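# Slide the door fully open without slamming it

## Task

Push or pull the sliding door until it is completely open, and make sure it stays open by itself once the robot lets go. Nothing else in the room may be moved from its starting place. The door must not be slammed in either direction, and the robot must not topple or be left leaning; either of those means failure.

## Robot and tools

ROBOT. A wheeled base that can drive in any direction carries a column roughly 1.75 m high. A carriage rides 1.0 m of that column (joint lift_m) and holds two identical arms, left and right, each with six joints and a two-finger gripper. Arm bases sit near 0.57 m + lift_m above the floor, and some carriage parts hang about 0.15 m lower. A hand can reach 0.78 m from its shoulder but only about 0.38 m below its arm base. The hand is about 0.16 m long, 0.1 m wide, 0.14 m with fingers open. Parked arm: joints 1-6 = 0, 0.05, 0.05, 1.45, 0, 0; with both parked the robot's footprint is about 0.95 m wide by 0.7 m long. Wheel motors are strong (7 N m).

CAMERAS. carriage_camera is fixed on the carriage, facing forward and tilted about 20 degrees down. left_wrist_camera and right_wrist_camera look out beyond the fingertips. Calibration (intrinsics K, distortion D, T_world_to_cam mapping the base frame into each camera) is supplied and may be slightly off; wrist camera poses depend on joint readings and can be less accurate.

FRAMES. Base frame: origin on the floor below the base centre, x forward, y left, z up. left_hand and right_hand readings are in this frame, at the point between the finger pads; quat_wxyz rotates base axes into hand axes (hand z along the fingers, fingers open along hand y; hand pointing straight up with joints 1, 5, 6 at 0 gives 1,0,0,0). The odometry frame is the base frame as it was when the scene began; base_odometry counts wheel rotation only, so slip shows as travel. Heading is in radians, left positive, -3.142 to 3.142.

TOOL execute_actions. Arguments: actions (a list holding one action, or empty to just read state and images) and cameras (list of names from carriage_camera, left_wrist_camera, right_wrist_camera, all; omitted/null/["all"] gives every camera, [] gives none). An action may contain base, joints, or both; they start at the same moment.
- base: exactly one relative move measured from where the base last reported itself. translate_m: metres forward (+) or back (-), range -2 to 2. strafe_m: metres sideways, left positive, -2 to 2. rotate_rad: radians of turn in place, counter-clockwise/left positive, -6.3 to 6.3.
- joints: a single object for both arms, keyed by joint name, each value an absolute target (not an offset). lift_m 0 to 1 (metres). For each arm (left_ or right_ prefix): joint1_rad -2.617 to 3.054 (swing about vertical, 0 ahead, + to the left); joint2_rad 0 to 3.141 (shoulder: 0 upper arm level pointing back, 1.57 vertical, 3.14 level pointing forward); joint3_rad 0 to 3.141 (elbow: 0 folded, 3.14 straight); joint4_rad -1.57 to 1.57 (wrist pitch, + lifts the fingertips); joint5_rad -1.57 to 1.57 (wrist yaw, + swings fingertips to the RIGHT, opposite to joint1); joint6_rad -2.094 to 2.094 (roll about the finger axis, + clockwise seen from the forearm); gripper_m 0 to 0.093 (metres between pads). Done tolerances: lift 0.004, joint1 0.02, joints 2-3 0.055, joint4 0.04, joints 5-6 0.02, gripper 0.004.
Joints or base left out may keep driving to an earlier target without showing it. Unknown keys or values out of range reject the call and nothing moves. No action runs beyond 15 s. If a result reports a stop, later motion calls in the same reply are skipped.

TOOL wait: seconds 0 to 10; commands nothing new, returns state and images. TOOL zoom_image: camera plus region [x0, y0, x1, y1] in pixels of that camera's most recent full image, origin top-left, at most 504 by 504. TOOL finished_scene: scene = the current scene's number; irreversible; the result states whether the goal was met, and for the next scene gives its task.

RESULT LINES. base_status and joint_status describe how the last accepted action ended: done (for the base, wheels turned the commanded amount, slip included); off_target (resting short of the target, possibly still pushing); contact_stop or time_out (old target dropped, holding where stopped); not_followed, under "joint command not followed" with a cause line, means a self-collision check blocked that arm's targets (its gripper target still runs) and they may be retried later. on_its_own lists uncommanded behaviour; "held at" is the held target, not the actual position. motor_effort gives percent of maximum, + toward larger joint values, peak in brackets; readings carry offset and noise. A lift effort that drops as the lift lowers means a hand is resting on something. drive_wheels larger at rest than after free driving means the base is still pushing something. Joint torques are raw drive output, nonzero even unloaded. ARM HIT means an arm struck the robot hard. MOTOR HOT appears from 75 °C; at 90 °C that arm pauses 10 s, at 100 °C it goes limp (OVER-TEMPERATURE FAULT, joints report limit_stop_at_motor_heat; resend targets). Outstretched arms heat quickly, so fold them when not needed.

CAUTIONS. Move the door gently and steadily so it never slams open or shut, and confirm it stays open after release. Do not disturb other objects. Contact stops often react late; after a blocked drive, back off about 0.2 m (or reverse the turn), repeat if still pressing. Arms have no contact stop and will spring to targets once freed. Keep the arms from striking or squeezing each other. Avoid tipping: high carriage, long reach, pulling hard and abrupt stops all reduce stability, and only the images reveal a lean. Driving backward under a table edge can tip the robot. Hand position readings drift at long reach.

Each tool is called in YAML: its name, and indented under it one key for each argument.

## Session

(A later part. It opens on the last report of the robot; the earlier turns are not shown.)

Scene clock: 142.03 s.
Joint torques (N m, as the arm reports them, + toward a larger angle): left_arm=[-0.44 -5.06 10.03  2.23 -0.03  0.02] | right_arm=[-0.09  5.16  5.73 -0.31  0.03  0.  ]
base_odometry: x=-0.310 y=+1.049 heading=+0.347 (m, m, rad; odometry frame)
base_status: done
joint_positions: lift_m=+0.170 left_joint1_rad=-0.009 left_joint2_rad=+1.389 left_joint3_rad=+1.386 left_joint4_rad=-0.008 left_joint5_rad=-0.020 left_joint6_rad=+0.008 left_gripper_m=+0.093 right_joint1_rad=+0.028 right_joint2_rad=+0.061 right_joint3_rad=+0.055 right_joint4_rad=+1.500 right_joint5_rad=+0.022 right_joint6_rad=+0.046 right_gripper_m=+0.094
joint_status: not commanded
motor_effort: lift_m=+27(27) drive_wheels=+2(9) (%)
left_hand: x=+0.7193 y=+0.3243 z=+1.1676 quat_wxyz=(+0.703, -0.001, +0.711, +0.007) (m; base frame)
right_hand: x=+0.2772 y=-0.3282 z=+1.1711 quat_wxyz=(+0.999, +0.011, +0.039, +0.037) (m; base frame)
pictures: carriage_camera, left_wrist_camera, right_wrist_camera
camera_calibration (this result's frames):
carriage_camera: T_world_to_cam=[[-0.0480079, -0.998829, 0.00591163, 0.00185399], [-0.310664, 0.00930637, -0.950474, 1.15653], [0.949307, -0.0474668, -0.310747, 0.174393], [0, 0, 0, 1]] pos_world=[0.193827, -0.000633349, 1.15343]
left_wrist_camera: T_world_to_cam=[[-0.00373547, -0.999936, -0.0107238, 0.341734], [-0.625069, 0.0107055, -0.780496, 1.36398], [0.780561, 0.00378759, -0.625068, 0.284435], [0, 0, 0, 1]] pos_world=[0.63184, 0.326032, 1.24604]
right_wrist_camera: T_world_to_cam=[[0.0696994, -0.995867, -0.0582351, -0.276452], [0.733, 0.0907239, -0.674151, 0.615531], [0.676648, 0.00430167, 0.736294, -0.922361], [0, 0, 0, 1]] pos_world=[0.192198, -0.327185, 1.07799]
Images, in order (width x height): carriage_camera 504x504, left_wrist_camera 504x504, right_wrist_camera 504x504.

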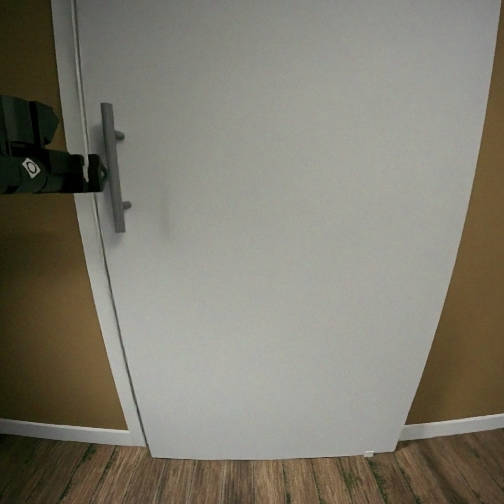

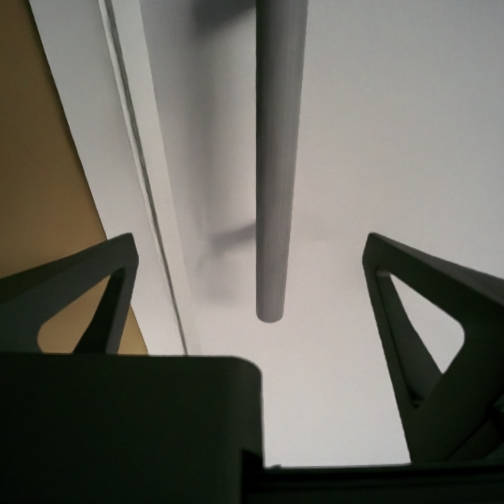

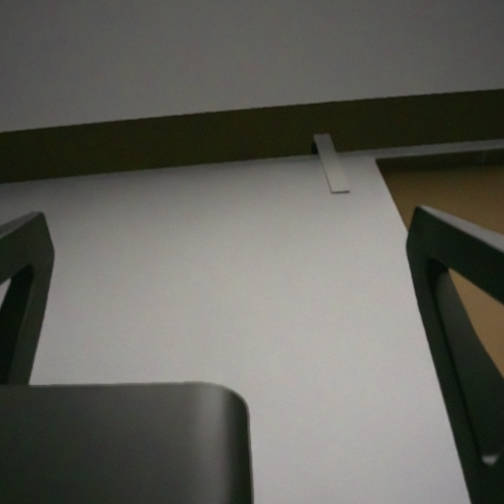

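execute_actions:
  actions:
    - {"base": {"translate_m": 0.105}}

Scene clock: 147.40 s.
Joint torques (N m, as the arm reports them, + toward a larger angle): left_arm=[-0.51 -5.07 10.22  2.24 -0.04  0.01] | right_arm=[-0.09  5.18  5.77 -0.33  0.03  0.  ]
base_odometry: x=-0.212 y=+1.086 heading=+0.348 (m, m, rad; odometry frame)
base_status: done
joint_positions: lift_m=+0.170 left_joint1_rad=-0.009 left_joint2_rad=+1.390 left_joint3_rad=+1.386 left_joint4_rad=-0.008 left_joint5_rad=-0.020 left_joint6_rad=+0.008 left_gripper_m=+0.093 right_joint1_rad=+0.028 right_joint2_rad=+0.061 right_joint3_rad=+0.055 right_joint4_rad=+1.501 right_joint5_rad=+0.022 right_joint6_rad=+0.046 right_gripper_m=+0.094
joint_status: not commanded
motor_effort: lift_m=+27(27) drive_wheels=-9(15) (%)
left_hand: x=+0.7197 y=+0.3243 z=+1.1671 quat_wxyz=(+0.703, -0.001, +0.712, +0.007) (m; base frame)
right_hand: x=+0.2769 y=-0.3282 z=+1.1712 quat_wxyz=(+0.999, +0.011, +0.038, +0.037) (m; base frame)
pictures: carriage_camera, left_wrist_camera, right_wrist_camera
camera_calibration (this result's frames):
carriage_camera: T_world_to_cam=[[-0.0480079, -0.998829, 0.00591163, 0.00185399], [-0.310664, 0.00930637, -0.950474, 1.15653], [0.949307, -0.0474668, -0.310747, 0.174393], [0, 0, 0, 1]] pos_world=[0.193827, -0.000633349, 1.15343]
left_wrist_camera: T_world_to_cam=[[-0.00374774, -0.999935, -0.0107294, 0.341742], [-0.625962, 0.0107132, -0.77978, 1.36362], [0.779845, 0.00379381, -0.625961, 0.285391], [0, 0, 0, 1]] pos_world=[0.632291, 0.326028, 1.24563]
right_wrist_camera: T_world_to_cam=[[0.069766, -0.995865, -0.0581875, -0.276513], [0.733771, 0.0907457, -0.673309, 0.61456], [0.675805, 0.00427783, 0.737068, -0.922868], [0, 0, 0, 1]] pos_world=[0.192024, -0.32719, 1.07792]
Images, in order (width x height): carriage_camera 504x504, left_wrist_camera 504x504, right_wrist_camera 504x504.

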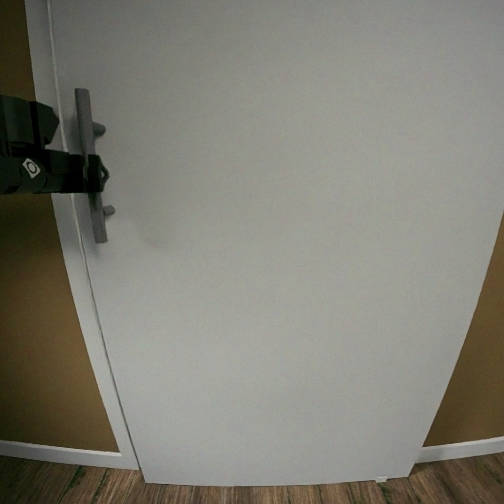

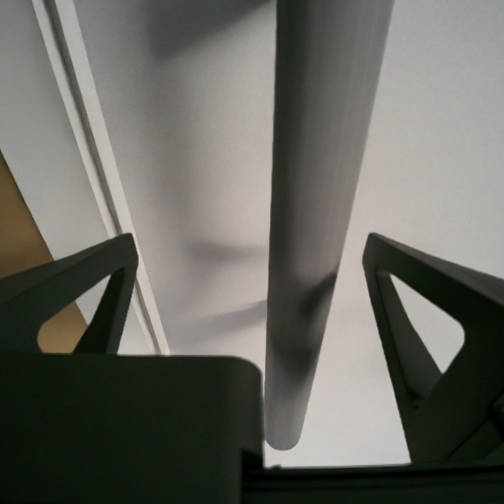

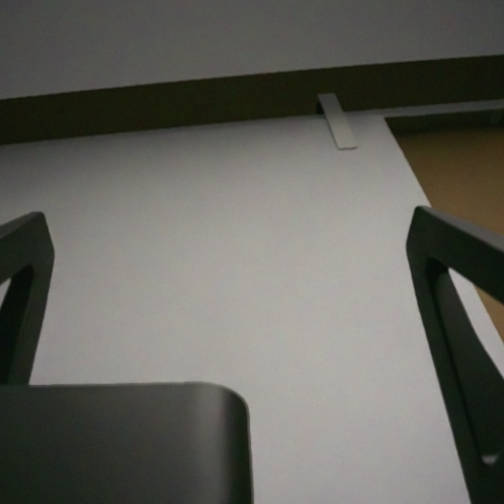

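execute_actions:
  actions:
    - {"base": {"translate_m": 0.03}}

execute_actions:
  actions:
    - {"joints": {"left_gripper_m": 0.0}}

Scene clock: 151.77 s.
Joint torques (N m, as the arm reports them, + toward a larger angle): left_arm=[-0.42 -5.3  10.12  2.21 -0.04  0.03] | right_arm=[-0.11  5.13  5.8  -0.32  0.02  0.  ]
base_odometry: x=-0.184 y=+1.096 heading=+0.348 (m, m, rad; odometry frame)
base_status: done
joint_positions: lift_m=+0.170 left_joint1_rad=-0.009 left_joint2_rad=+1.390 left_joint3_rad=+1.386 left_joint4_rad=-0.009 left_joint5_rad=-0.020 left_joint6_rad=+0.008 left_gripper_m=+0.093 right_joint1_rad=+0.028 right_joint2_rad=+0.061 right_joint3_rad=+0.055 right_joint4_rad=+1.500 right_joint5_rad=+0.022 right_joint6_rad=+0.046 right_gripper_m=+0.094
joint_status: not commanded
motor_effort: lift_m=+27(27) drive_wheels=-8(15) (%)
left_hand: x=+0.7197 y=+0.3243 z=+1.1670 quat_wxyz=(+0.702, -0.001, +0.712, +0.007) (m; base frame)
right_hand: x=+0.2770 y=-0.3282 z=+1.1712 quat_wxyz=(+0.999, +0.011, +0.039, +0.037) (m; base frame)
pictures: carriage_camera, left_wrist_camera, right_wrist_camera
camera_calibration (this result's frames):
carriage_camera: T_world_to_cam=[[-0.0480079, -0.998829, 0.00591163, 0.00185399], [-0.310664, 0.00930637, -0.950474, 1.15653], [0.949307, -0.0474668, -0.310747, 0.174393], [0, 0, 0, 1]] pos_world=[0.193827, -0.000633349, 1.15343]
left_wrist_camera: T_world_to_cam=[[-0.00413325, -0.999934, -0.0107264, 0.341949], [-0.626255, 0.0109508, -0.779541, 1.3634], [0.779607, 0.00349539, -0.626259, 0.285947], [0, 0, 0, 1]] pos_world=[0.632322, 0.325996, 1.24557]
right_wrist_camera: T_world_to_cam=[[0.0697438, -0.995866, -0.0582034, -0.276492], [0.733514, 0.0907385, -0.67359, 0.614884], [0.676086, 0.00428578, 0.73681, -0.922699], [0, 0, 0, 1]] pos_world=[0.192082, -0.327188, 1.07794]
Images, in order (width x height): carriage_camera 504x504, left_wrist_camera 504x504, right_wrist_camera 504x504.

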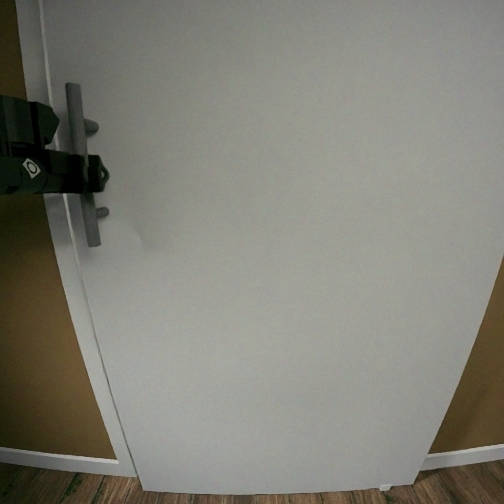

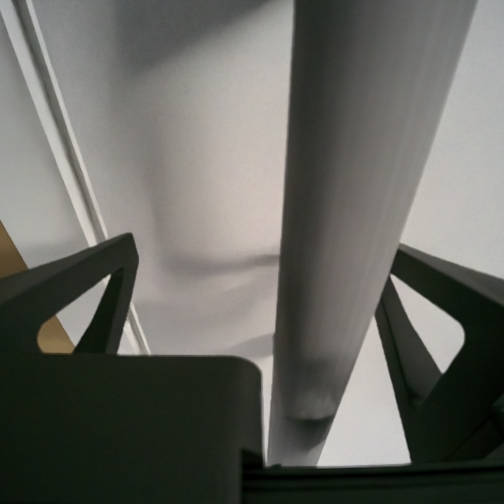

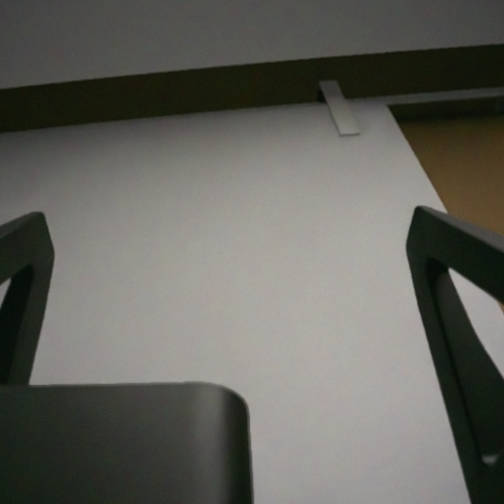

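Scene clock: 152.50 s.
Joint torques (N m, as the arm reports them, + toward a larger angle): left_arm=[ 2.1  -5.45 10.08  2.14 -0.52  0.11] | right_arm=[-0.09  5.17  5.77 -0.32  0.03  0.  ]
base_odometry: x=-0.184 y=+1.096 heading=+0.348 (m, m, rad; odometry frame)
base_status: not commanded
joint_positions: lift_m=+0.170 left_joint1_rad=-0.035 left_joint2_rad=+1.393 left_joint3_rad=+1.386 left_joint4_rad=-0.004 left_joint5_rad=+0.035 left_joint6_rad=-0.001 left_gripper_m=+0.021 right_joint1_rad=+0.028 right_joint2_rad=+0.061 right_joint3_rad=+0.055 right_joint4_rad=+1.500 right_joint5_rad=+0.022 right_joint6_rad=+0.046 right_gripper_m=+0.094
joint_status: left_gripper_m off_target (ended at +0.021, target +0.000)
motor_effort: lift_m=+27(27) drive_wheels=-7(8) (%)
left_hand: x=+0.7199 y=+0.3028 z=+1.1670 quat_wxyz=(+0.703, +0.024, +0.710, -0.025) (m; base frame)
right_hand: x=+0.2770 y=-0.3281 z=+1.1712 quat_wxyz=(+0.999, +0.011, +0.039, +0.037) (m; base frame)
pictures: carriage_camera, left_wrist_camera, right_wrist_camera
camera_calibration (this result's frames):
carriage_camera: T_world_to_cam=[[-0.0480079, -0.998829, 0.00591163, 0.00185399], [-0.310664, 0.00930637, -0.950474, 1.15653], [0.949307, -0.0474668, -0.310747, 0.174393], [0, 0, 0, 1]] pos_world=[0.193827, -0.000633349, 1.15343]
left_wrist_camera: T_world_to_cam=[[-0.0847814, -0.996399, -0.00135323, 0.366517], [-0.622058, 0.0539904, -0.781108, 1.34961], [0.778368, -0.0653817, -0.624395, 0.305395], [0, 0, 0, 1]] pos_world=[0.632901, 0.312298, 1.24538]
right_wrist_camera: T_world_to_cam=[[0.0697738, -0.995886, -0.057824, -0.276886], [0.733519, 0.090504, -0.673617, 0.614833], [0.676078, 0.00458581, 0.736815, -0.922605], [0, 0, 0, 1]] pos_world=[0.192081, -0.327161, 1.07794]
Images, in order (width x height): carriage_camera 504x504, left_wrist_camera 504x504, right_wrist_camera 504x504.

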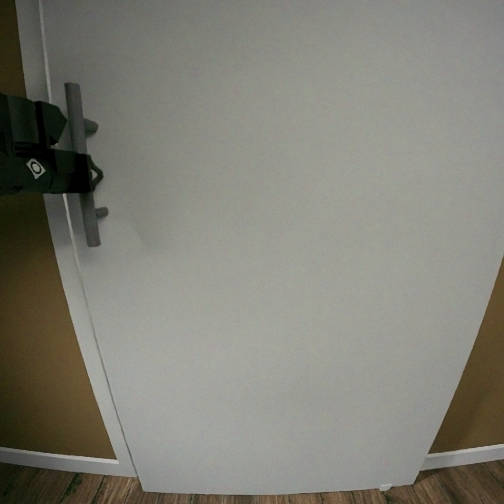

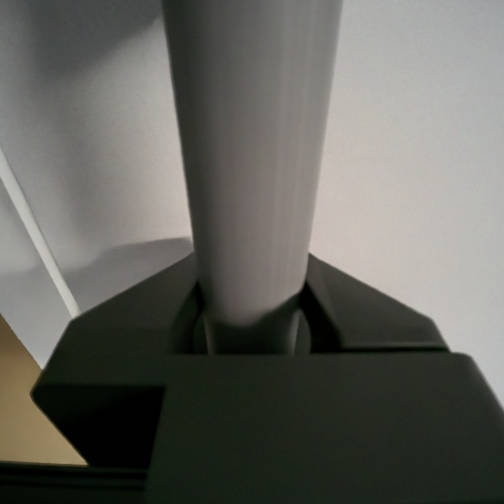

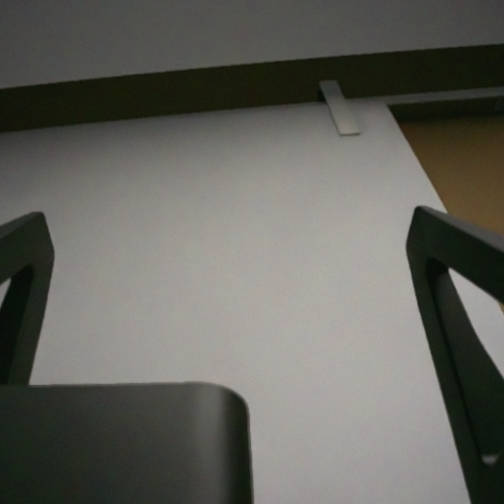

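execute_actions:
  actions:
    - {"base": {"strafe_m": -0.25}, "joints": {"left_joint1_rad": -0.01, "left_gripper_m": 0.0}}

Scene clock: 157.87 s.
Joint torques (N m, as the arm reports them, + toward a larger angle): left_arm=[-1.59 -6.66 10.08  1.96  0.53  0.14] | right_arm=[-0.09  5.1   5.79 -0.31  0.01 -0.01]
base_odometry: x=-0.152 y=+1.012 heading=+0.349 (m, m, rad; odometry frame)
base_status: strafe_m contact_stop (by the wheels' count: -0.090 of -0.250)
joint_positions: lift_m=+0.170 left_joint1_rad=+0.002 left_joint2_rad=+1.406 left_joint3_rad=+1.386 left_joint4_rad=+0.016 left_joint5_rad=-0.085 left_joint6_rad=-0.003 left_gripper_m=+0.021 right_joint1_rad=+0.028 right_joint2_rad=+0.062 right_joint3_rad=+0.055 right_joint4_rad=+1.500 right_joint5_rad=+0.023 right_joint6_rad=+0.046 right_gripper_m=+0.094
joint_status: left_gripper_m off_target (ended at +0.021, target +0.000); the others done
motor_effort: lift_m=+27(27) drive_wheels=+3(17) (%)
left_hand: x=+0.7240 y=+0.3406 z=+1.1661 quat_wxyz=(+0.705, -0.032, +0.708, +0.030) (m; base frame)
right_hand: x=+0.2772 y=-0.3283 z=+1.1712 quat_wxyz=(+0.999, +0.012, +0.039, +0.037) (m; base frame)
pictures: carriage_camera, left_wrist_camera, right_wrist_camera
camera_calibration (this result's frames):
carriage_camera: T_world_to_cam=[[-0.0480079, -0.998829, 0.00591163, 0.00185408], [-0.310664, 0.00930637, -0.950474, 1.15651], [0.949307, -0.0474668, -0.310747, 0.174389], [0, 0, 0, 1]] pos_world=[0.193827, -0.000633349, 1.15342]
left_wrist_camera: T_world_to_cam=[[0.07224, -0.997387, 0.000123686, 0.289476], [-0.617369, -0.044813, -0.785396, 1.38463], [0.78335, 0.0566606, -0.618994, 0.252653], [0, 0, 0, 1]] pos_world=[0.636001, 0.336454, 1.24384]
right_wrist_camera: T_world_to_cam=[[0.069639, -0.995826, -0.0589937, -0.27566], [0.732991, 0.0911929, -0.674098, 0.615686], [0.676664, 0.00370162, 0.736282, -0.922616], [0, 0, 0, 1]] pos_world=[0.192205, -0.32724, 1.07808]
Images, in order (width x height): carriage_camera 504x504, left_wrist_camera 504x504, right_wrist_camera 504x504.

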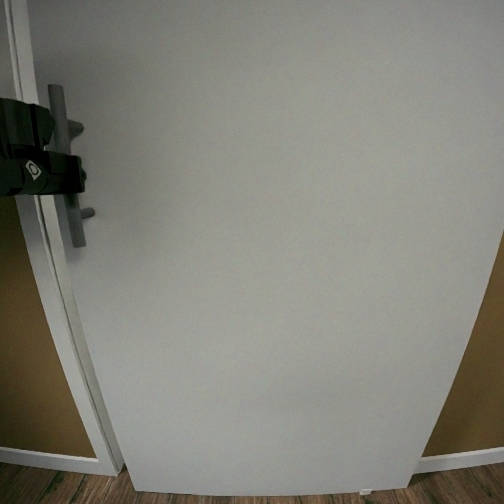

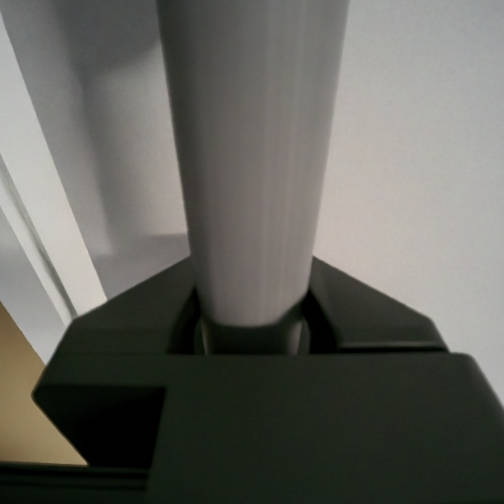

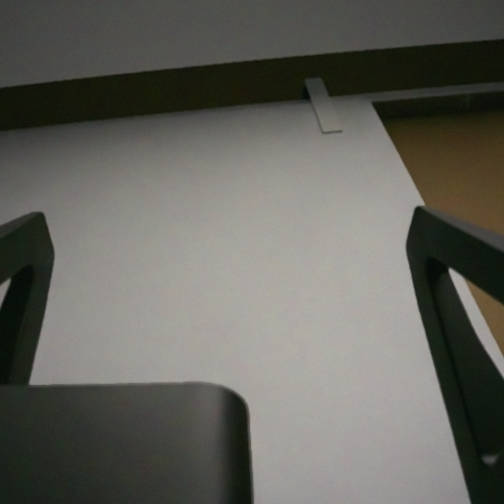

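execute_actions:
  actions:
    - {"base": {"strafe_m": -0.3}, "joints": {"left_joint1_rad": -0.01, "left_joint5_rad": 0.0, "left_joint2_rad": 1.4, "left_joint3_rad": 1.4, "left_joint4_rad": 0.0, "left_gripper_m": 0.0}}
  cameras: ["carriage_camera"]

Scene clock: 166.83 s.
Joint torques (N m, as the arm reports them, + toward a larger angle): left_arm=[ 2.62 -4.5  10.04  2.42 -1.15  0.1 ] | right_arm=[-0.13  5.12  5.76 -0.31  0.01  0.  ]
base_odometry: x=-0.049 y=+0.730 heading=+0.349 (m, m, rad; odometry frame)
base_status: done
joint_positions: lift_m=+0.170 left_joint1_rad=-0.041 left_joint2_rad=+1.383 left_joint3_rad=+1.386 left_joint4_rad=-0.029 left_joint5_rad=+0.123 left_joint6_rad=-0.001 left_gripper_m=+0.020 right_joint1_rad=+0.028 right_joint2_rad=+0.062 right_joint3_rad=+0.055 right_joint4_rad=+1.500 right_joint5_rad=+0.023 right_joint6_rad=+0.046 right_gripper_m=+0.094
joint_status: left_joint1_rad off_target (ended at -0.041, target -0.010); left_joint5_rad off_target (ended at +0.123, target +0.000); left_gripper_m off_target (ended at +0.020, target +0.000); the others done
motor_effort: lift_m=+27(27) drive_wheels=-4(18) (%)
left_hand: x=+0.7149 y=+0.2850 z=+1.1651 quat_wxyz=(+0.695, +0.057, +0.714, -0.059) (m; base frame)
right_hand: x=+0.2772 y=-0.3283 z=+1.1712 quat_wxyz=(+0.999, +0.012, +0.039, +0.037) (m; base frame)
pictures: carriage_camera
camera_calibration (this result's frames):
carriage_camera: T_world_to_cam=[[-0.0480079, -0.998829, 0.00591163, 0.00185408], [-0.310664, 0.00930637, -0.950474, 1.15651], [0.949307, -0.0474668, -0.310747, 0.174389], [0, 0, 0, 1]] pos_world=[0.193827, -0.000633349, 1.15342]
Images, in order (width x height): carriage_camera 504x504.

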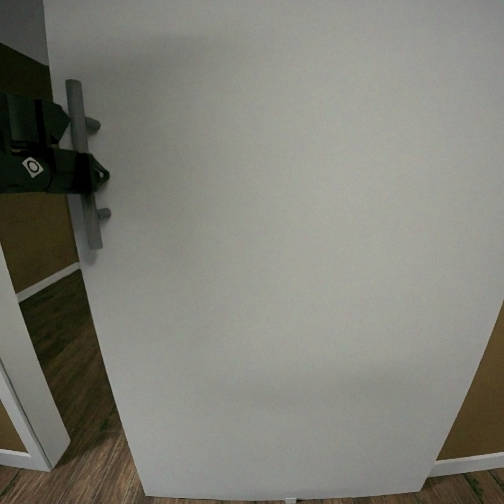

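execute_actions:
  actions:
    - {"base": {"strafe_m": -0.25}, "joints": {"left_joint1_rad": -0.01, "left_joint5_rad": 0.0, "left_joint2_rad": 1.4, "left_joint3_rad": 1.4, "left_joint4_rad": 0.0, "left_gripper_m": 0.0}}
  cameras: ["carriage_camera", "right_wrist_camera"]

Scene clock: 187.77 s.
Joint torques (N m, as the arm reports them, + toward a larger angle): left_arm=[-1.23 -3.57 10.03  2.65  1.06  0.21] | right_arm=[-0.17  5.02  5.74 -0.32  0.01  0.  ]
base_odometry: x=-0.012 y=+0.630 heading=+0.350 (m, m, rad; odometry frame)
base_status: strafe_m contact_stop (by the wheels' count: -0.107 of -0.250)
joint_positions: lift_m=+0.170 left_joint1_rad=-0.001 left_joint2_rad=+1.373 left_joint3_rad=+1.386 left_joint4_rad=-0.050 left_joint5_rad=-0.131 left_joint6_rad=-0.010 left_gripper_m=+0.020 right_joint1_rad=+0.029 right_joint2_rad=+0.062 right_joint3_rad=+0.055 right_joint4_rad=+1.499 right_joint5_rad=+0.024 right_joint6_rad=+0.046 right_gripper_m=+0.094
joint_status: left_joint4_rad off_target (ended at -0.050, target +0.000); left_joint5_rad off_target (ended at -0.131, target +0.000); left_gripper_m off_target (ended at +0.020, target +0.000); the others done
motor_effort: lift_m=+27(27) drive_wheels=-1(15) (%)
left_hand: x=+0.7127 y=+0.3470 z=+1.1642 quat_wxyz=(+0.692, -0.049, +0.719, +0.043) (m; base frame)
right_hand: x=+0.2775 y=-0.3284 z=+1.1713 quat_wxyz=(+0.998, +0.012, +0.039, +0.037) (m; base frame)
pictures: carriage_camera, right_wrist_camera
camera_calibration (this result's frames):
carriage_camera: T_world_to_cam=[[-0.0480079, -0.998829, 0.00591163, 0.00185417], [-0.310664, 0.00930637, -0.950474, 1.1565], [0.949307, -0.0474668, -0.310747, 0.174384], [0, 0, 0, 1]] pos_world=[0.193827, -0.000633349, 1.1534]
right_wrist_camera: T_world_to_cam=[[0.06989, -0.995761, -0.0597997, -0.274895], [0.732175, 0.0919193, -0.674885, 0.616894], [0.677521, 0.00338386, 0.735496, -0.922302], [0, 0, 0, 1]] pos_world=[0.192416, -0.327314, 1.07824]
Images, in order (width x height): carriage_camera 504x504, right_wrist_camera 504x504.

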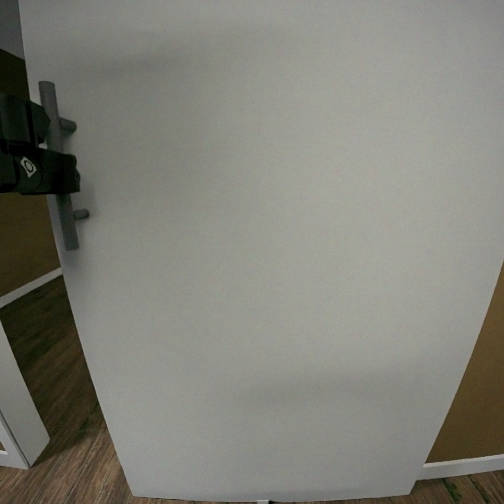

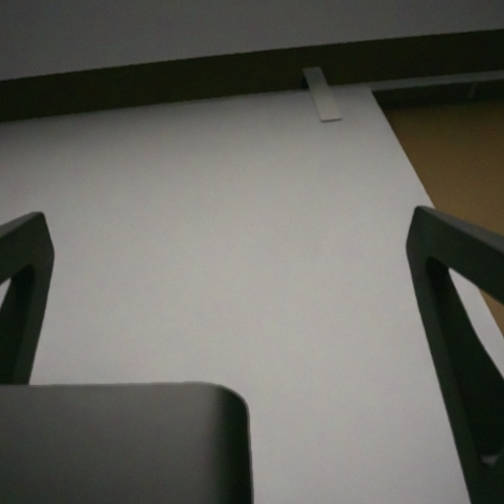

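execute_actions:
  actions:
    - {"base": {"strafe_m": -0.25}, "joints": {"left_joint1_rad": -0.01, "left_joint5_rad": 0.0, "left_joint2_rad": 1.4, "left_joint3_rad": 1.4, "left_joint4_rad": 0.0, "left_gripper_m": 0.0}}
  cameras: ["carriage_camera", "right_wrist_camera"]

Scene clock: 196.37 s.
Joint torques (N m, as the arm reports them, + toward a larger angle): left_arm=[-2.02 -3.08 10.01  2.73  1.41  0.23] | right_arm=[-0.14  5.08  5.64 -0.32  0.01  0.  ]
base_odometry: x=+0.009 y=+0.573 heading=+0.351 (m, m, rad; odometry frame)
base_status: strafe_m contact_stop (by the wheels' count: -0.061 of -0.250)
joint_positions: lift_m=+0.170 left_joint1_rad=+0.007 left_joint2_rad=+1.369 left_joint3_rad=+1.386 left_joint4_rad=-0.059 left_joint5_rad=-0.172 left_joint6_rad=-0.012 left_gripper_m=+0.020 right_joint1_rad=+0.029 right_joint2_rad=+0.062 right_joint3_rad=+0.055 right_joint4_rad=+1.499 right_joint5_rad=+0.023 right_joint6_rad=+0.046 right_gripper_m=+0.094
joint_status: left_joint4_rad off_target (ended at -0.059, target +0.000); left_joint5_rad off_target (ended at -0.172, target +0.000); left_gripper_m off_target (ended at +0.020, target +0.000); the others done
motor_effort: lift_m=+27(27) drive_wheels=-2(15) (%)
left_hand: x=+0.7099 y=+0.3574 z=+1.1642 quat_wxyz=(+0.690, -0.066, +0.718, +0.060) (m; base frame)
right_hand: x=+0.2775 y=-0.3283 z=+1.1713 quat_wxyz=(+0.998, +0.012, +0.039, +0.037) (m; base frame)
pictures: carriage_camera, right_wrist_camera
camera_calibration (this result's frames):
carriage_camera: T_world_to_cam=[[-0.0480079, -0.998829, 0.00591163, 0.00185425], [-0.310664, 0.00930637, -0.950474, 1.15649], [0.949307, -0.0474668, -0.310747, 0.17438], [0, 0, 0, 1]] pos_world=[0.193827, -0.000633349, 1.15339]
right_wrist_camera: T_world_to_cam=[[0.0699207, -0.995781, -0.0594204, -0.27529], [0.73218, 0.0916849, -0.674912, 0.616834], [0.677513, 0.00368388, 0.735502, -0.922198], [0, 0, 0, 1]] pos_world=[0.192416, -0.327286, 1.07823]
Images, in order (width x height): carriage_camera 504x504, right_wrist_camera 504x504.

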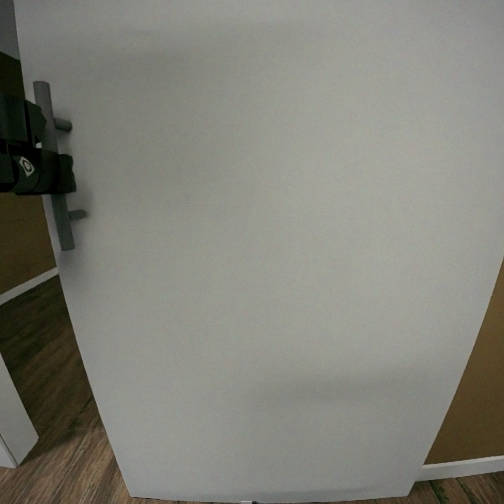

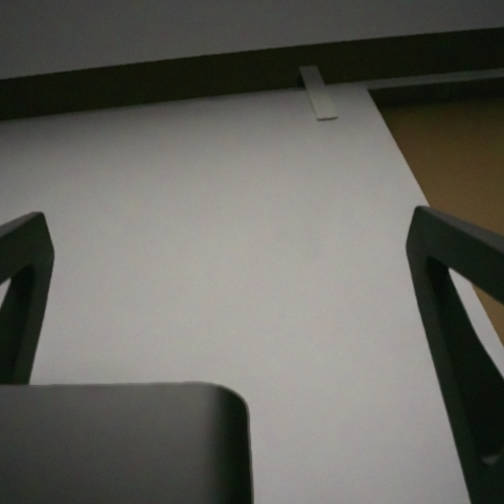

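execute_actions:
  actions:
    - {"base": {"translate_m": -0.015}, "joints": {"left_joint1_rad": -0.01, "left_gripper_m": 0.0}}
  cameras: []

execute_actions:
  actions:
    - {"base": {"strafe_m": -0.2}, "joints": {"left_joint1_rad": -0.01, "left_joint5_rad": 0.0, "left_joint2_rad": 1.4, "left_joint3_rad": 1.4, "left_joint4_rad": 0.0, "left_gripper_m": 0.0}}
  cameras: ["carriage_camera", "right_wrist_camera"]

Scene clock: 205.63 s.
Joint torques (N m, as the arm reports them, + toward a larger angle): left_arm=[-2.84 -6.46 10.07  2.    1.    0.15] | right_arm=[-0.16  5.06  5.69 -0.31  0.01  0.  ]
base_odometry: x=-0.005 y=+0.568 heading=+0.351 (m, m, rad; odometry frame)
base_status: done
joint_positions: lift_m=+0.170 left_joint1_rad=+0.015 left_joint2_rad=+1.402 left_joint3_rad=+1.386 left_joint4_rad=+0.012 left_joint5_rad=-0.125 left_joint6_rad=-0.006 left_gripper_m=+0.020 right_joint1_rad=+0.029 right_joint2_rad=+0.062 right_joint3_rad=+0.055 right_joint4_rad=+1.499 right_joint5_rad=+0.023 right_joint6_rad=+0.046 right_gripper_m=+0.094
joint_status: left_joint1_rad off_target (ended at +0.015, target -0.010); left_gripper_m off_target (ended at +0.020, target +0.000)
on_its_own: left_joint4_rad moved +0.071 to your old target +0.000; left_joint5_rad moved +0.047 toward your old target +0.000
motor_effort: lift_m=+27(27) drive_wheels=+5(11) (%)
left_hand: x=+0.7217 y=+0.3533 z=+1.1667 quat_wxyz=(+0.704, -0.051, +0.707, +0.047) (m; base frame)
right_hand: x=+0.2775 y=-0.3283 z=+1.1713 quat_wxyz=(+0.998, +0.012, +0.039, +0.037) (m; base frame)
pictures: none
No camera images: the call's "cameras" was empty. Leave "cameras" out to get every camera's image.

Scene clock: 207.47 s.
Joint torques (N m, as the arm reports them, + toward a larger angle): left_arm=[ 1.39 -5.44 10.09  2.24  0.2   0.17] | right_arm=[-0.18  5.05  5.64 -0.3   0.01 -0.01]
base_odometry: x=+0.026 y=+0.483 heading=+0.351 (m, m, rad; odometry frame)
base_status: strafe_m contact_stop (by the wheels' count: -0.090 of -0.200)
joint_positions: lift_m=+0.170 left_joint1_rad=-0.027 left_joint2_rad=+1.393 left_joint3_rad=+1.386 left_joint4_rad=-0.010 left_joint5_rad=-0.033 left_joint6_rad=-0.007 left_gripper_m=+0.020 right_joint1_rad=+0.029 right_joint2_rad=+0.062 right_joint3_rad=+0.056 right_joint4_rad=+1.499 right_joint5_rad=+0.024 right_joint6_rad=+0.046 right_gripper_m=+0.094
joint_status: left_joint5_rad off_target (ended at -0.033, target +0.000); left_gripper_m off_target (ended at +0.020, target +0.000); the others done
motor_effort: lift_m=+27(27) drive_wheels=-3(19) (%)
left_hand: x=+0.7205 y=+0.3181 z=+1.1652 quat_wxyz=(+0.701, -0.004, +0.713, +0.000) (m; base frame)
right_hand: x=+0.2773 y=-0.3285 z=+1.1715 quat_wxyz=(+0.998, +0.012, +0.039, +0.037) (m; base frame)
pictures: carriage_camera, right_wrist_camera
camera_calibration (this result's frames):
carriage_camera: T_world_to_cam=[[-0.0480079, -0.998829, 0.00591163, 0.00185425], [-0.310664, 0.00930637, -0.950474, 1.15649], [0.949307, -0.0474668, -0.310747, 0.17438], [0, 0, 0, 1]] pos_world=[0.193827, -0.000633349, 1.15339]
right_wrist_camera: T_world_to_cam=[[0.070285, -0.995712, -0.0601474, -0.274618], [0.73265, 0.092448, -0.674298, 0.616547], [0.676967, 0.003326, 0.736006, -0.922747], [0, 0, 0, 1]] pos_world=[0.192258, -0.32737, 1.07837]
Images, in order (width x height): carriage_camera 504x504, right_wrist_camera 504x504.

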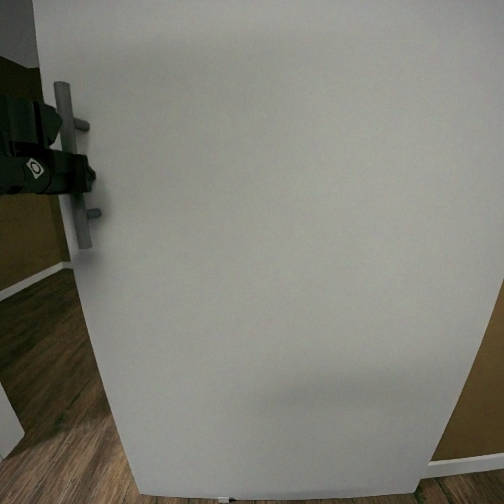

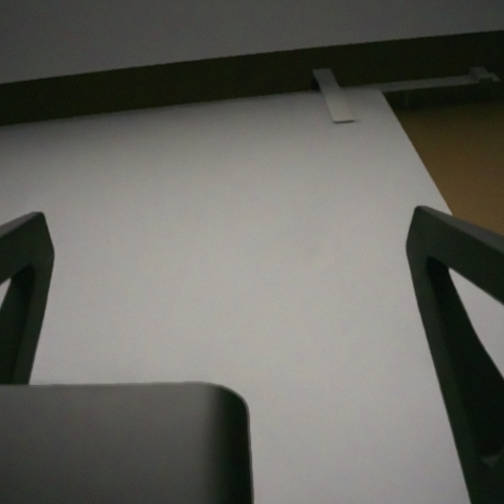

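execute_actions:
  actions:
    - {"base": {"strafe_m": -0.15}, "joints": {"left_joint1_rad": -0.01, "left_joint5_rad": 0.0, "left_joint2_rad": 1.4, "left_joint3_rad": 1.4, "left_joint4_rad": 0.0, "left_gripper_m": 0.0}}
  cameras: ["right_wrist_camera"]

Scene clock: 216.23 s.
Joint torques (N m, as the arm reports them, + toward a larger angle): left_arm=[-1.04 -5.01 10.07  2.34  0.78  0.18] | right_arm=[-0.17  5.03  5.62 -0.28  0.    0.  ]
base_odometry: x=+0.051 y=+0.413 heading=+0.351 (m, m, rad; odometry frame)
base_status: strafe_m contact_stop (by the wheels' count: -0.075 of -0.150)
joint_positions: lift_m=+0.170 left_joint1_rad=-0.003 left_joint2_rad=+1.388 left_joint3_rad=+1.386 left_joint4_rad=-0.020 left_joint5_rad=-0.103 left_joint6_rad=-0.008 left_gripper_m=+0.020 right_joint1_rad=+0.029 right_joint2_rad=+0.062 right_joint3_rad=+0.056 right_joint4_rad=+1.498 right_joint5_rad=+0.024 right_joint6_rad=+0.046 right_gripper_m=+0.094
joint_status: left_joint5_rad off_target (ended at -0.103, target +0.000); left_gripper_m off_target (ended at +0.020, target +0.000); the others done
motor_effort: lift_m=+27(27) drive_wheels=-2(15) (%)
left_hand: x=+0.7183 y=+0.3410 z=+1.1648 quat_wxyz=(+0.698, -0.037, +0.714, +0.033) (m; base frame)
right_hand: x=+0.2773 y=-0.3285 z=+1.1716 quat_wxyz=(+0.998, +0.012, +0.039, +0.037) (m; base frame)
pictures: right_wrist_camera
camera_calibration (this result's frames):
right_wrist_camera: T_world_to_cam=[[0.070285, -0.995712, -0.0601474, -0.274612], [0.73265, 0.092448, -0.674298, 0.616626], [0.676967, 0.003326, 0.736006, -0.922801], [0, 0, 0, 1]] pos_world=[0.192235, -0.327371, 1.07846]
Images, in order (width x height): right_wrist_camera 504x504.

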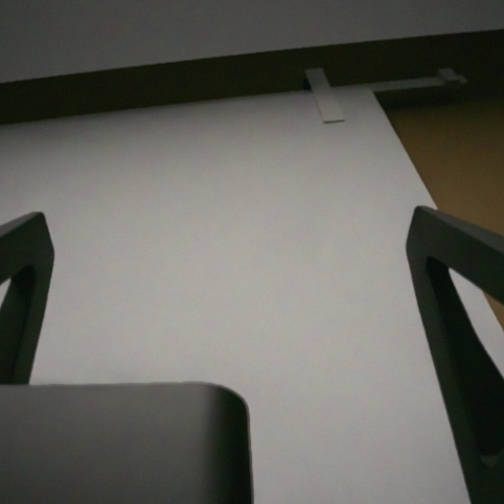

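execute_actions:
  actions:
    - {"base": {"strafe_m": -0.12}, "joints": {"left_joint1_rad": -0.01, "left_joint5_rad": 0.0, "left_joint2_rad": 1.4, "left_joint3_rad": 1.4, "left_joint4_rad": 0.0, "left_gripper_m": 0.0}}
  cameras: ["right_wrist_camera"]

Scene clock: 223.67 s.
Joint torques (N m, as the arm reports them, + toward a larger angle): left_arm=[-1.45 -4.62 10.03  2.41  1.1   0.17] | right_arm=[-0.21  5.05  5.62 -0.31  0.    0.  ]
base_odometry: x=+0.071 y=+0.356 heading=+0.351 (m, m, rad; odometry frame)
base_status: strafe_m contact_stop (by the wheels' count: -0.061 of -0.120)
joint_positions: lift_m=+0.170 left_joint1_rad=+0.001 left_joint2_rad=+1.384 left_joint3_rad=+1.386 left_joint4_rad=-0.028 left_joint5_rad=-0.138 left_joint6_rad=-0.009 left_gripper_m=+0.020 right_joint1_rad=+0.029 right_joint2_rad=+0.062 right_joint3_rad=+0.057 right_joint4_rad=+1.499 right_joint5_rad=+0.024 right_joint6_rad=+0.046 right_gripper_m=+0.094
joint_status: left_joint5_rad off_target (ended at -0.138, target +0.000); left_gripper_m off_target (ended at +0.020, target +0.000); the others done
motor_effort: lift_m=+27(27) drive_wheels=-1(15) (%)
left_hand: x=+0.7161 y=+0.3490 z=+1.1647 quat_wxyz=(+0.696, -0.052, +0.715, +0.047) (m; base frame)
right_hand: x=+0.2770 y=-0.3284 z=+1.1717 quat_wxyz=(+0.999, +0.012, +0.039, +0.037) (m; base frame)
pictures: right_wrist_camera
camera_calibration (this result's frames):
right_wrist_camera: T_world_to_cam=[[0.0703838, -0.995731, -0.0597208, -0.27506], [0.733426, 0.092236, -0.673483, 0.615684], [0.676116, 0.00360153, 0.736786, -0.923269], [0, 0, 0, 1]] pos_world=[0.192038, -0.327349, 1.07848]
Images, in order (width x height): right_wrist_camera 504x504.

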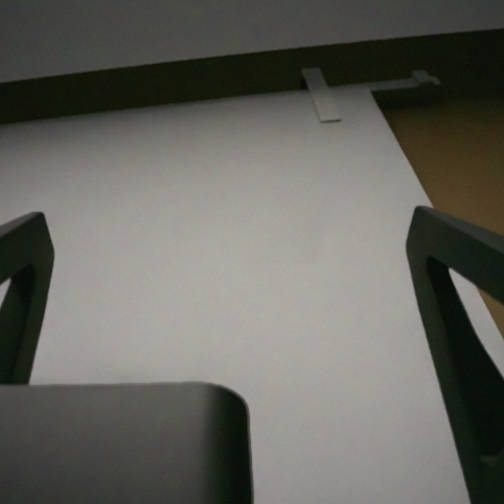

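execute_actions:
  actions:
    - {"base": {"translate_m": -0.008}, "joints": {"left_joint1_rad": -0.01, "left_gripper_m": 0.0}}
  cameras: []

execute_actions:
  actions:
    - {"base": {"strafe_m": -0.1}, "joints": {"left_joint1_rad": -0.01, "left_joint5_rad": 0.0, "left_joint2_rad": 1.4, "left_joint3_rad": 1.4, "left_joint4_rad": 0.0, "left_gripper_m": 0.0}}
  cameras: ["right_wrist_camera"]

Scene clock: 231.67 s.
Joint torques (N m, as the arm reports them, + toward a larger angle): left_arm=[-1.67 -5.92 10.11  2.15  0.92  0.15] | right_arm=[-0.15  5.1   5.65 -0.28  0.01  0.  ]
base_odometry: x=+0.064 y=+0.353 heading=+0.351 (m, m, rad; odometry frame)
base_status: done
joint_positions: lift_m=+0.170 left_joint1_rad=+0.004 left_joint2_rad=+1.398 left_joint3_rad=+1.386 left_joint4_rad=+0.005 left_joint5_rad=-0.118 left_joint6_rad=-0.007 left_gripper_m=+0.020 right_joint1_rad=+0.029 right_joint2_rad=+0.062 right_joint3_rad=+0.057 right_joint4_rad=+1.498 right_joint5_rad=+0.024 right_joint6_rad=+0.046 right_gripper_m=+0.094
joint_status: left_gripper_m off_target (ended at +0.020, target +0.000); the others done
on_its_own: left_joint5_rad moved +0.021 toward your old target +0.000
motor_effort: lift_m=+27(27) drive_wheels=+3(8) (%)
left_hand: x=+0.7209 y=+0.3469 z=+1.1669 quat_wxyz=(+0.703, -0.045, +0.708, +0.041) (m; base frame)
right_hand: x=+0.2771 y=-0.3284 z=+1.1717 quat_wxyz=(+0.998, +0.012, +0.039, +0.037) (m; base frame)
pictures: none
No camera images: the call's "cameras" was empty. Leave "cameras" out to get every camera's image.

Scene clock: 233.30 s.
Joint torques (N m, as the arm reports them, + toward a larger angle): left_arm=[-0.49 -5.69 10.05  2.2   0.71  0.19] | right_arm=[-0.17  5.06  5.52 -0.32  0.01  0.  ]
base_odometry: x=+0.086 y=+0.290 heading=+0.351 (m, m, rad; odometry frame)
base_status: strafe_m contact_stop (by the wheels' count: -0.067 of -0.100)
joint_positions: lift_m=+0.170 left_joint1_rad=-0.009 left_joint2_rad=+1.396 left_joint3_rad=+1.386 left_joint4_rad=-0.004 left_joint5_rad=-0.089 left_joint6_rad=-0.007 left_gripper_m=+0.020 right_joint1_rad=+0.029 right_joint2_rad=+0.062 right_joint3_rad=+0.057 right_joint4_rad=+1.499 right_joint5_rad=+0.024 right_joint6_rad=+0.046 right_gripper_m=+0.094
joint_status: left_joint5_rad off_target (ended at -0.089, target +0.000); left_gripper_m off_target (ended at +0.020, target +0.000); the others done
motor_effort: lift_m=+27(27) drive_wheels=-2(18) (%)
left_hand: x=+0.7209 y=+0.3360 z=+1.1655 quat_wxyz=(+0.702, -0.030, +0.711, +0.026) (m; base frame)
right_hand: x=+0.2768 y=-0.3284 z=+1.1718 quat_wxyz=(+0.999, +0.012, +0.038, +0.037) (m; base frame)
pictures: right_wrist_camera
camera_calibration (this result's frames):
right_wrist_camera: T_world_to_cam=[[0.0704065, -0.99573, -0.059705, -0.275074], [0.733682, 0.0922434, -0.673202, 0.61544], [0.675835, 0.00359337, 0.737044, -0.923492], [0, 0, 0, 1]] pos_world=[0.191958, -0.327351, 1.07855]
Images, in order (width x height): right_wrist_camera 504x504.

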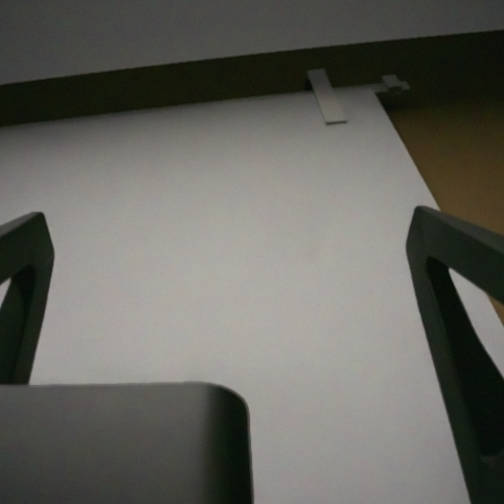

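execute_actions:
  actions:
    - {"base": {"strafe_m": -0.07}, "joints": {"left_joint1_rad": -0.01, "left_joint5_rad": 0.0, "left_joint2_rad": 1.4, "left_joint3_rad": 1.4, "left_joint4_rad": 0.0, "left_gripper_m": 0.0}}
  cameras: ["right_wrist_camera"]

Scene clock: 239.47 s.
Joint torques (N m, as the arm reports them, + toward a larger angle): left_arm=[-1.68 -5.35 10.02  2.24  0.87  0.16] | right_arm=[-0.23  5.07  5.47 -0.3   0.03  0.  ]
base_odometry: x=+0.104 y=+0.240 heading=+0.351 (m, m, rad; odometry frame)
base_status: strafe_m contact_stop (by the wheels' count: -0.053 of -0.070)
joint_positions: lift_m=+0.170 left_joint1_rad=+0.002 left_joint2_rad=+1.392 left_joint3_rad=+1.386 left_joint4_rad=-0.011 left_joint5_rad=-0.115 left_joint6_rad=-0.007 left_gripper_m=+0.020 right_joint1_rad=+0.029 right_joint2_rad=+0.062 right_joint3_rad=+0.058 right_joint4_rad=+1.498 right_joint5_rad=+0.023 right_joint6_rad=+0.046 right_gripper_m=+0.094
joint_status: left_joint5_rad off_target (ended at -0.116, target +0.000); left_gripper_m off_target (ended at +0.020, target +0.000); the others done
motor_effort: lift_m=+27(27) drive_wheels=-1(11) (%)
left_hand: x=+0.7192 y=+0.3458 z=+1.1655 quat_wxyz=(+0.700, -0.044, +0.712, +0.039) (m; base frame)
right_hand: x=+0.2768 y=-0.3283 z=+1.1720 quat_wxyz=(+0.999, +0.012, +0.038, +0.037) (m; base frame)
pictures: right_wrist_camera
camera_calibration (this result's frames):
right_wrist_camera: T_world_to_cam=[[0.0704662, -0.995771, -0.0589463, -0.275849], [0.733692, 0.0917745, -0.673256, 0.615498], [0.675819, 0.0041934, 0.737056, -0.923412], [0, 0, 0, 1]] pos_world=[0.191912, -0.327297, 1.07873]
Images, in order (width x height): right_wrist_camera 504x504.

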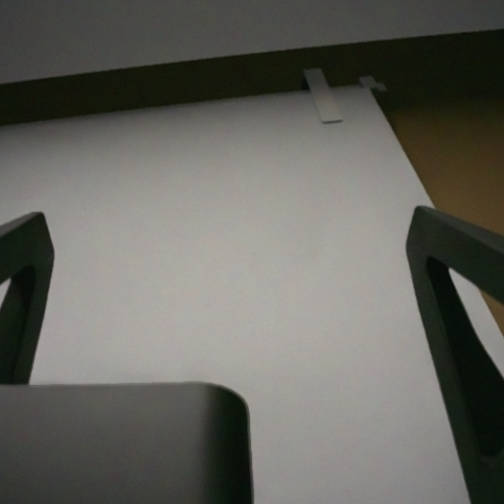

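execute_actions:
  actions:
    - {"base": {"strafe_m": -0.05}, "joints": {"left_joint1_rad": -0.01, "left_joint5_rad": 0.0, "left_joint2_rad": 1.4, "left_joint3_rad": 1.4, "left_joint4_rad": 0.0, "left_gripper_m": 0.0}}
  cameras: ["right_wrist_camera"]

Scene clock: 245.83 s.
Joint torques (N m, as the arm reports them, + toward a larger angle): left_arm=[-1.64 -4.78 10.04  2.38  0.92  0.19] | right_arm=[-0.21  5.04  5.52 -0.3   0.01  0.  ]
base_odometry: x=+0.120 y=+0.193 heading=+0.351 (m, m, rad; odometry frame)
base_status: done
joint_positions: lift_m=+0.170 left_joint1_rad=+0.002 left_joint2_rad=+1.385 left_joint3_rad=+1.386 left_joint4_rad=-0.024 left_joint5_rad=-0.118 left_joint6_rad=-0.008 left_gripper_m=+0.020 right_joint1_rad=+0.029 right_joint2_rad=+0.062 right_joint3_rad=+0.058 right_joint4_rad=+1.498 right_joint5_rad=+0.023 right_joint6_rad=+0.046 right_gripper_m=+0.094
joint_status: left_joint5_rad off_target (ended at -0.119, target +0.000); left_gripper_m off_target (ended at +0.020, target +0.000); the others done
motor_effort: lift_m=+27(27) drive_wheels=-2(10) (%)
left_hand: x=+0.7169 y=+0.3463 z=+1.1653 quat_wxyz=(+0.698, -0.045, +0.714, +0.040) (m; base frame)
right_hand: x=+0.2768 y=-0.3283 z=+1.1720 quat_wxyz=(+0.999, +0.012, +0.038, +0.037) (m; base frame)
pictures: right_wrist_camera
camera_calibration (this result's frames):
right_wrist_camera: T_world_to_cam=[[0.0704662, -0.995771, -0.0589463, -0.275849], [0.733692, 0.0917745, -0.673256, 0.615498], [0.675819, 0.0041934, 0.737056, -0.923412], [0, 0, 0, 1]] pos_world=[0.191912, -0.327297, 1.07873]
Images, in order (width x height): right_wrist_camera 504x504.

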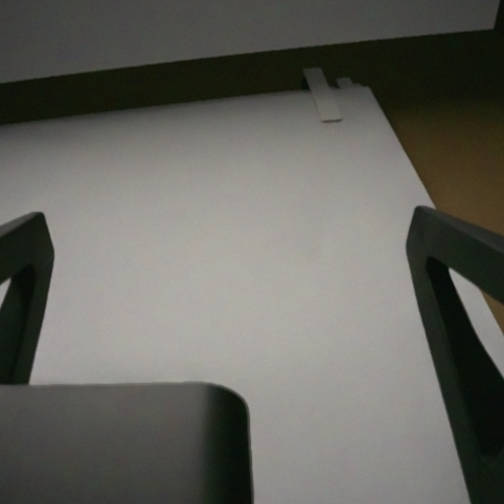

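execute_actions:
  actions:
    - {"base": {"strafe_m": -0.035}, "joints": {"left_joint1_rad": -0.01, "left_joint5_rad": 0.0, "left_joint2_rad": 1.4, "left_joint3_rad": 1.4, "left_joint4_rad": 0.0, "left_gripper_m": 0.0}}
  cameras: ["right_wrist_camera"]

Scene clock: 253.90 s.
Joint torques (N m, as the arm reports them, + toward a larger angle): left_arm=[-4.26 -4.67 10.05  2.38  0.92  0.19] | right_arm=[-0.19  5.05  5.49 -0.3   0.01 -0.01]
base_odometry: x=+0.132 y=+0.160 heading=+0.351 (m, m, rad; odometry frame)
base_status: done
joint_positions: lift_m=+0.170 left_joint1_rad=+0.030 left_joint2_rad=+1.385 left_joint3_rad=+1.386 left_joint4_rad=-0.024 left_joint5_rad=-0.117 left_joint6_rad=-0.008 left_gripper_m=+0.020 right_joint1_rad=+0.029 right_joint2_rad=+0.062 right_joint3_rad=+0.058 right_joint4_rad=+1.498 right_joint5_rad=+0.023 right_joint6_rad=+0.046 right_gripper_m=+0.094
joint_status: left_joint1_rad off_target (ended at +0.030, target -0.010); left_joint5_rad off_target (ended at -0.117, target +0.000); left_gripper_m off_target (ended at +0.020, target +0.000); the others done
motor_effort: lift_m=+27(27) drive_wheels=+1(10) (%)
left_hand: x=+0.7161 y=+0.3589 z=+1.1653 quat_wxyz=(+0.697, -0.054, +0.713, +0.050) (m; base frame)
right_hand: x=+0.2768 y=-0.3283 z=+1.1720 quat_wxyz=(+0.999, +0.012, +0.038, +0.037) (m; base frame)
pictures: right_wrist_camera
camera_calibration (this result's frames):
right_wrist_camera: T_world_to_cam=[[0.0704662, -0.995771, -0.0589463, -0.275849], [0.733692, 0.0917745, -0.673256, 0.615498], [0.675819, 0.0041934, 0.737056, -0.923412], [0, 0, 0, 1]] pos_world=[0.191912, -0.327297, 1.07873]
Images, in order (width x height): right_wrist_camera 504x504.

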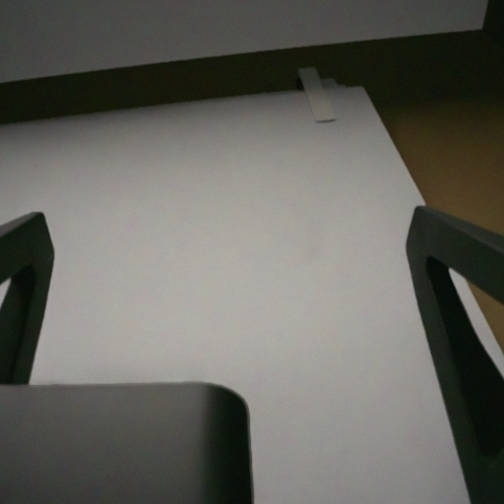

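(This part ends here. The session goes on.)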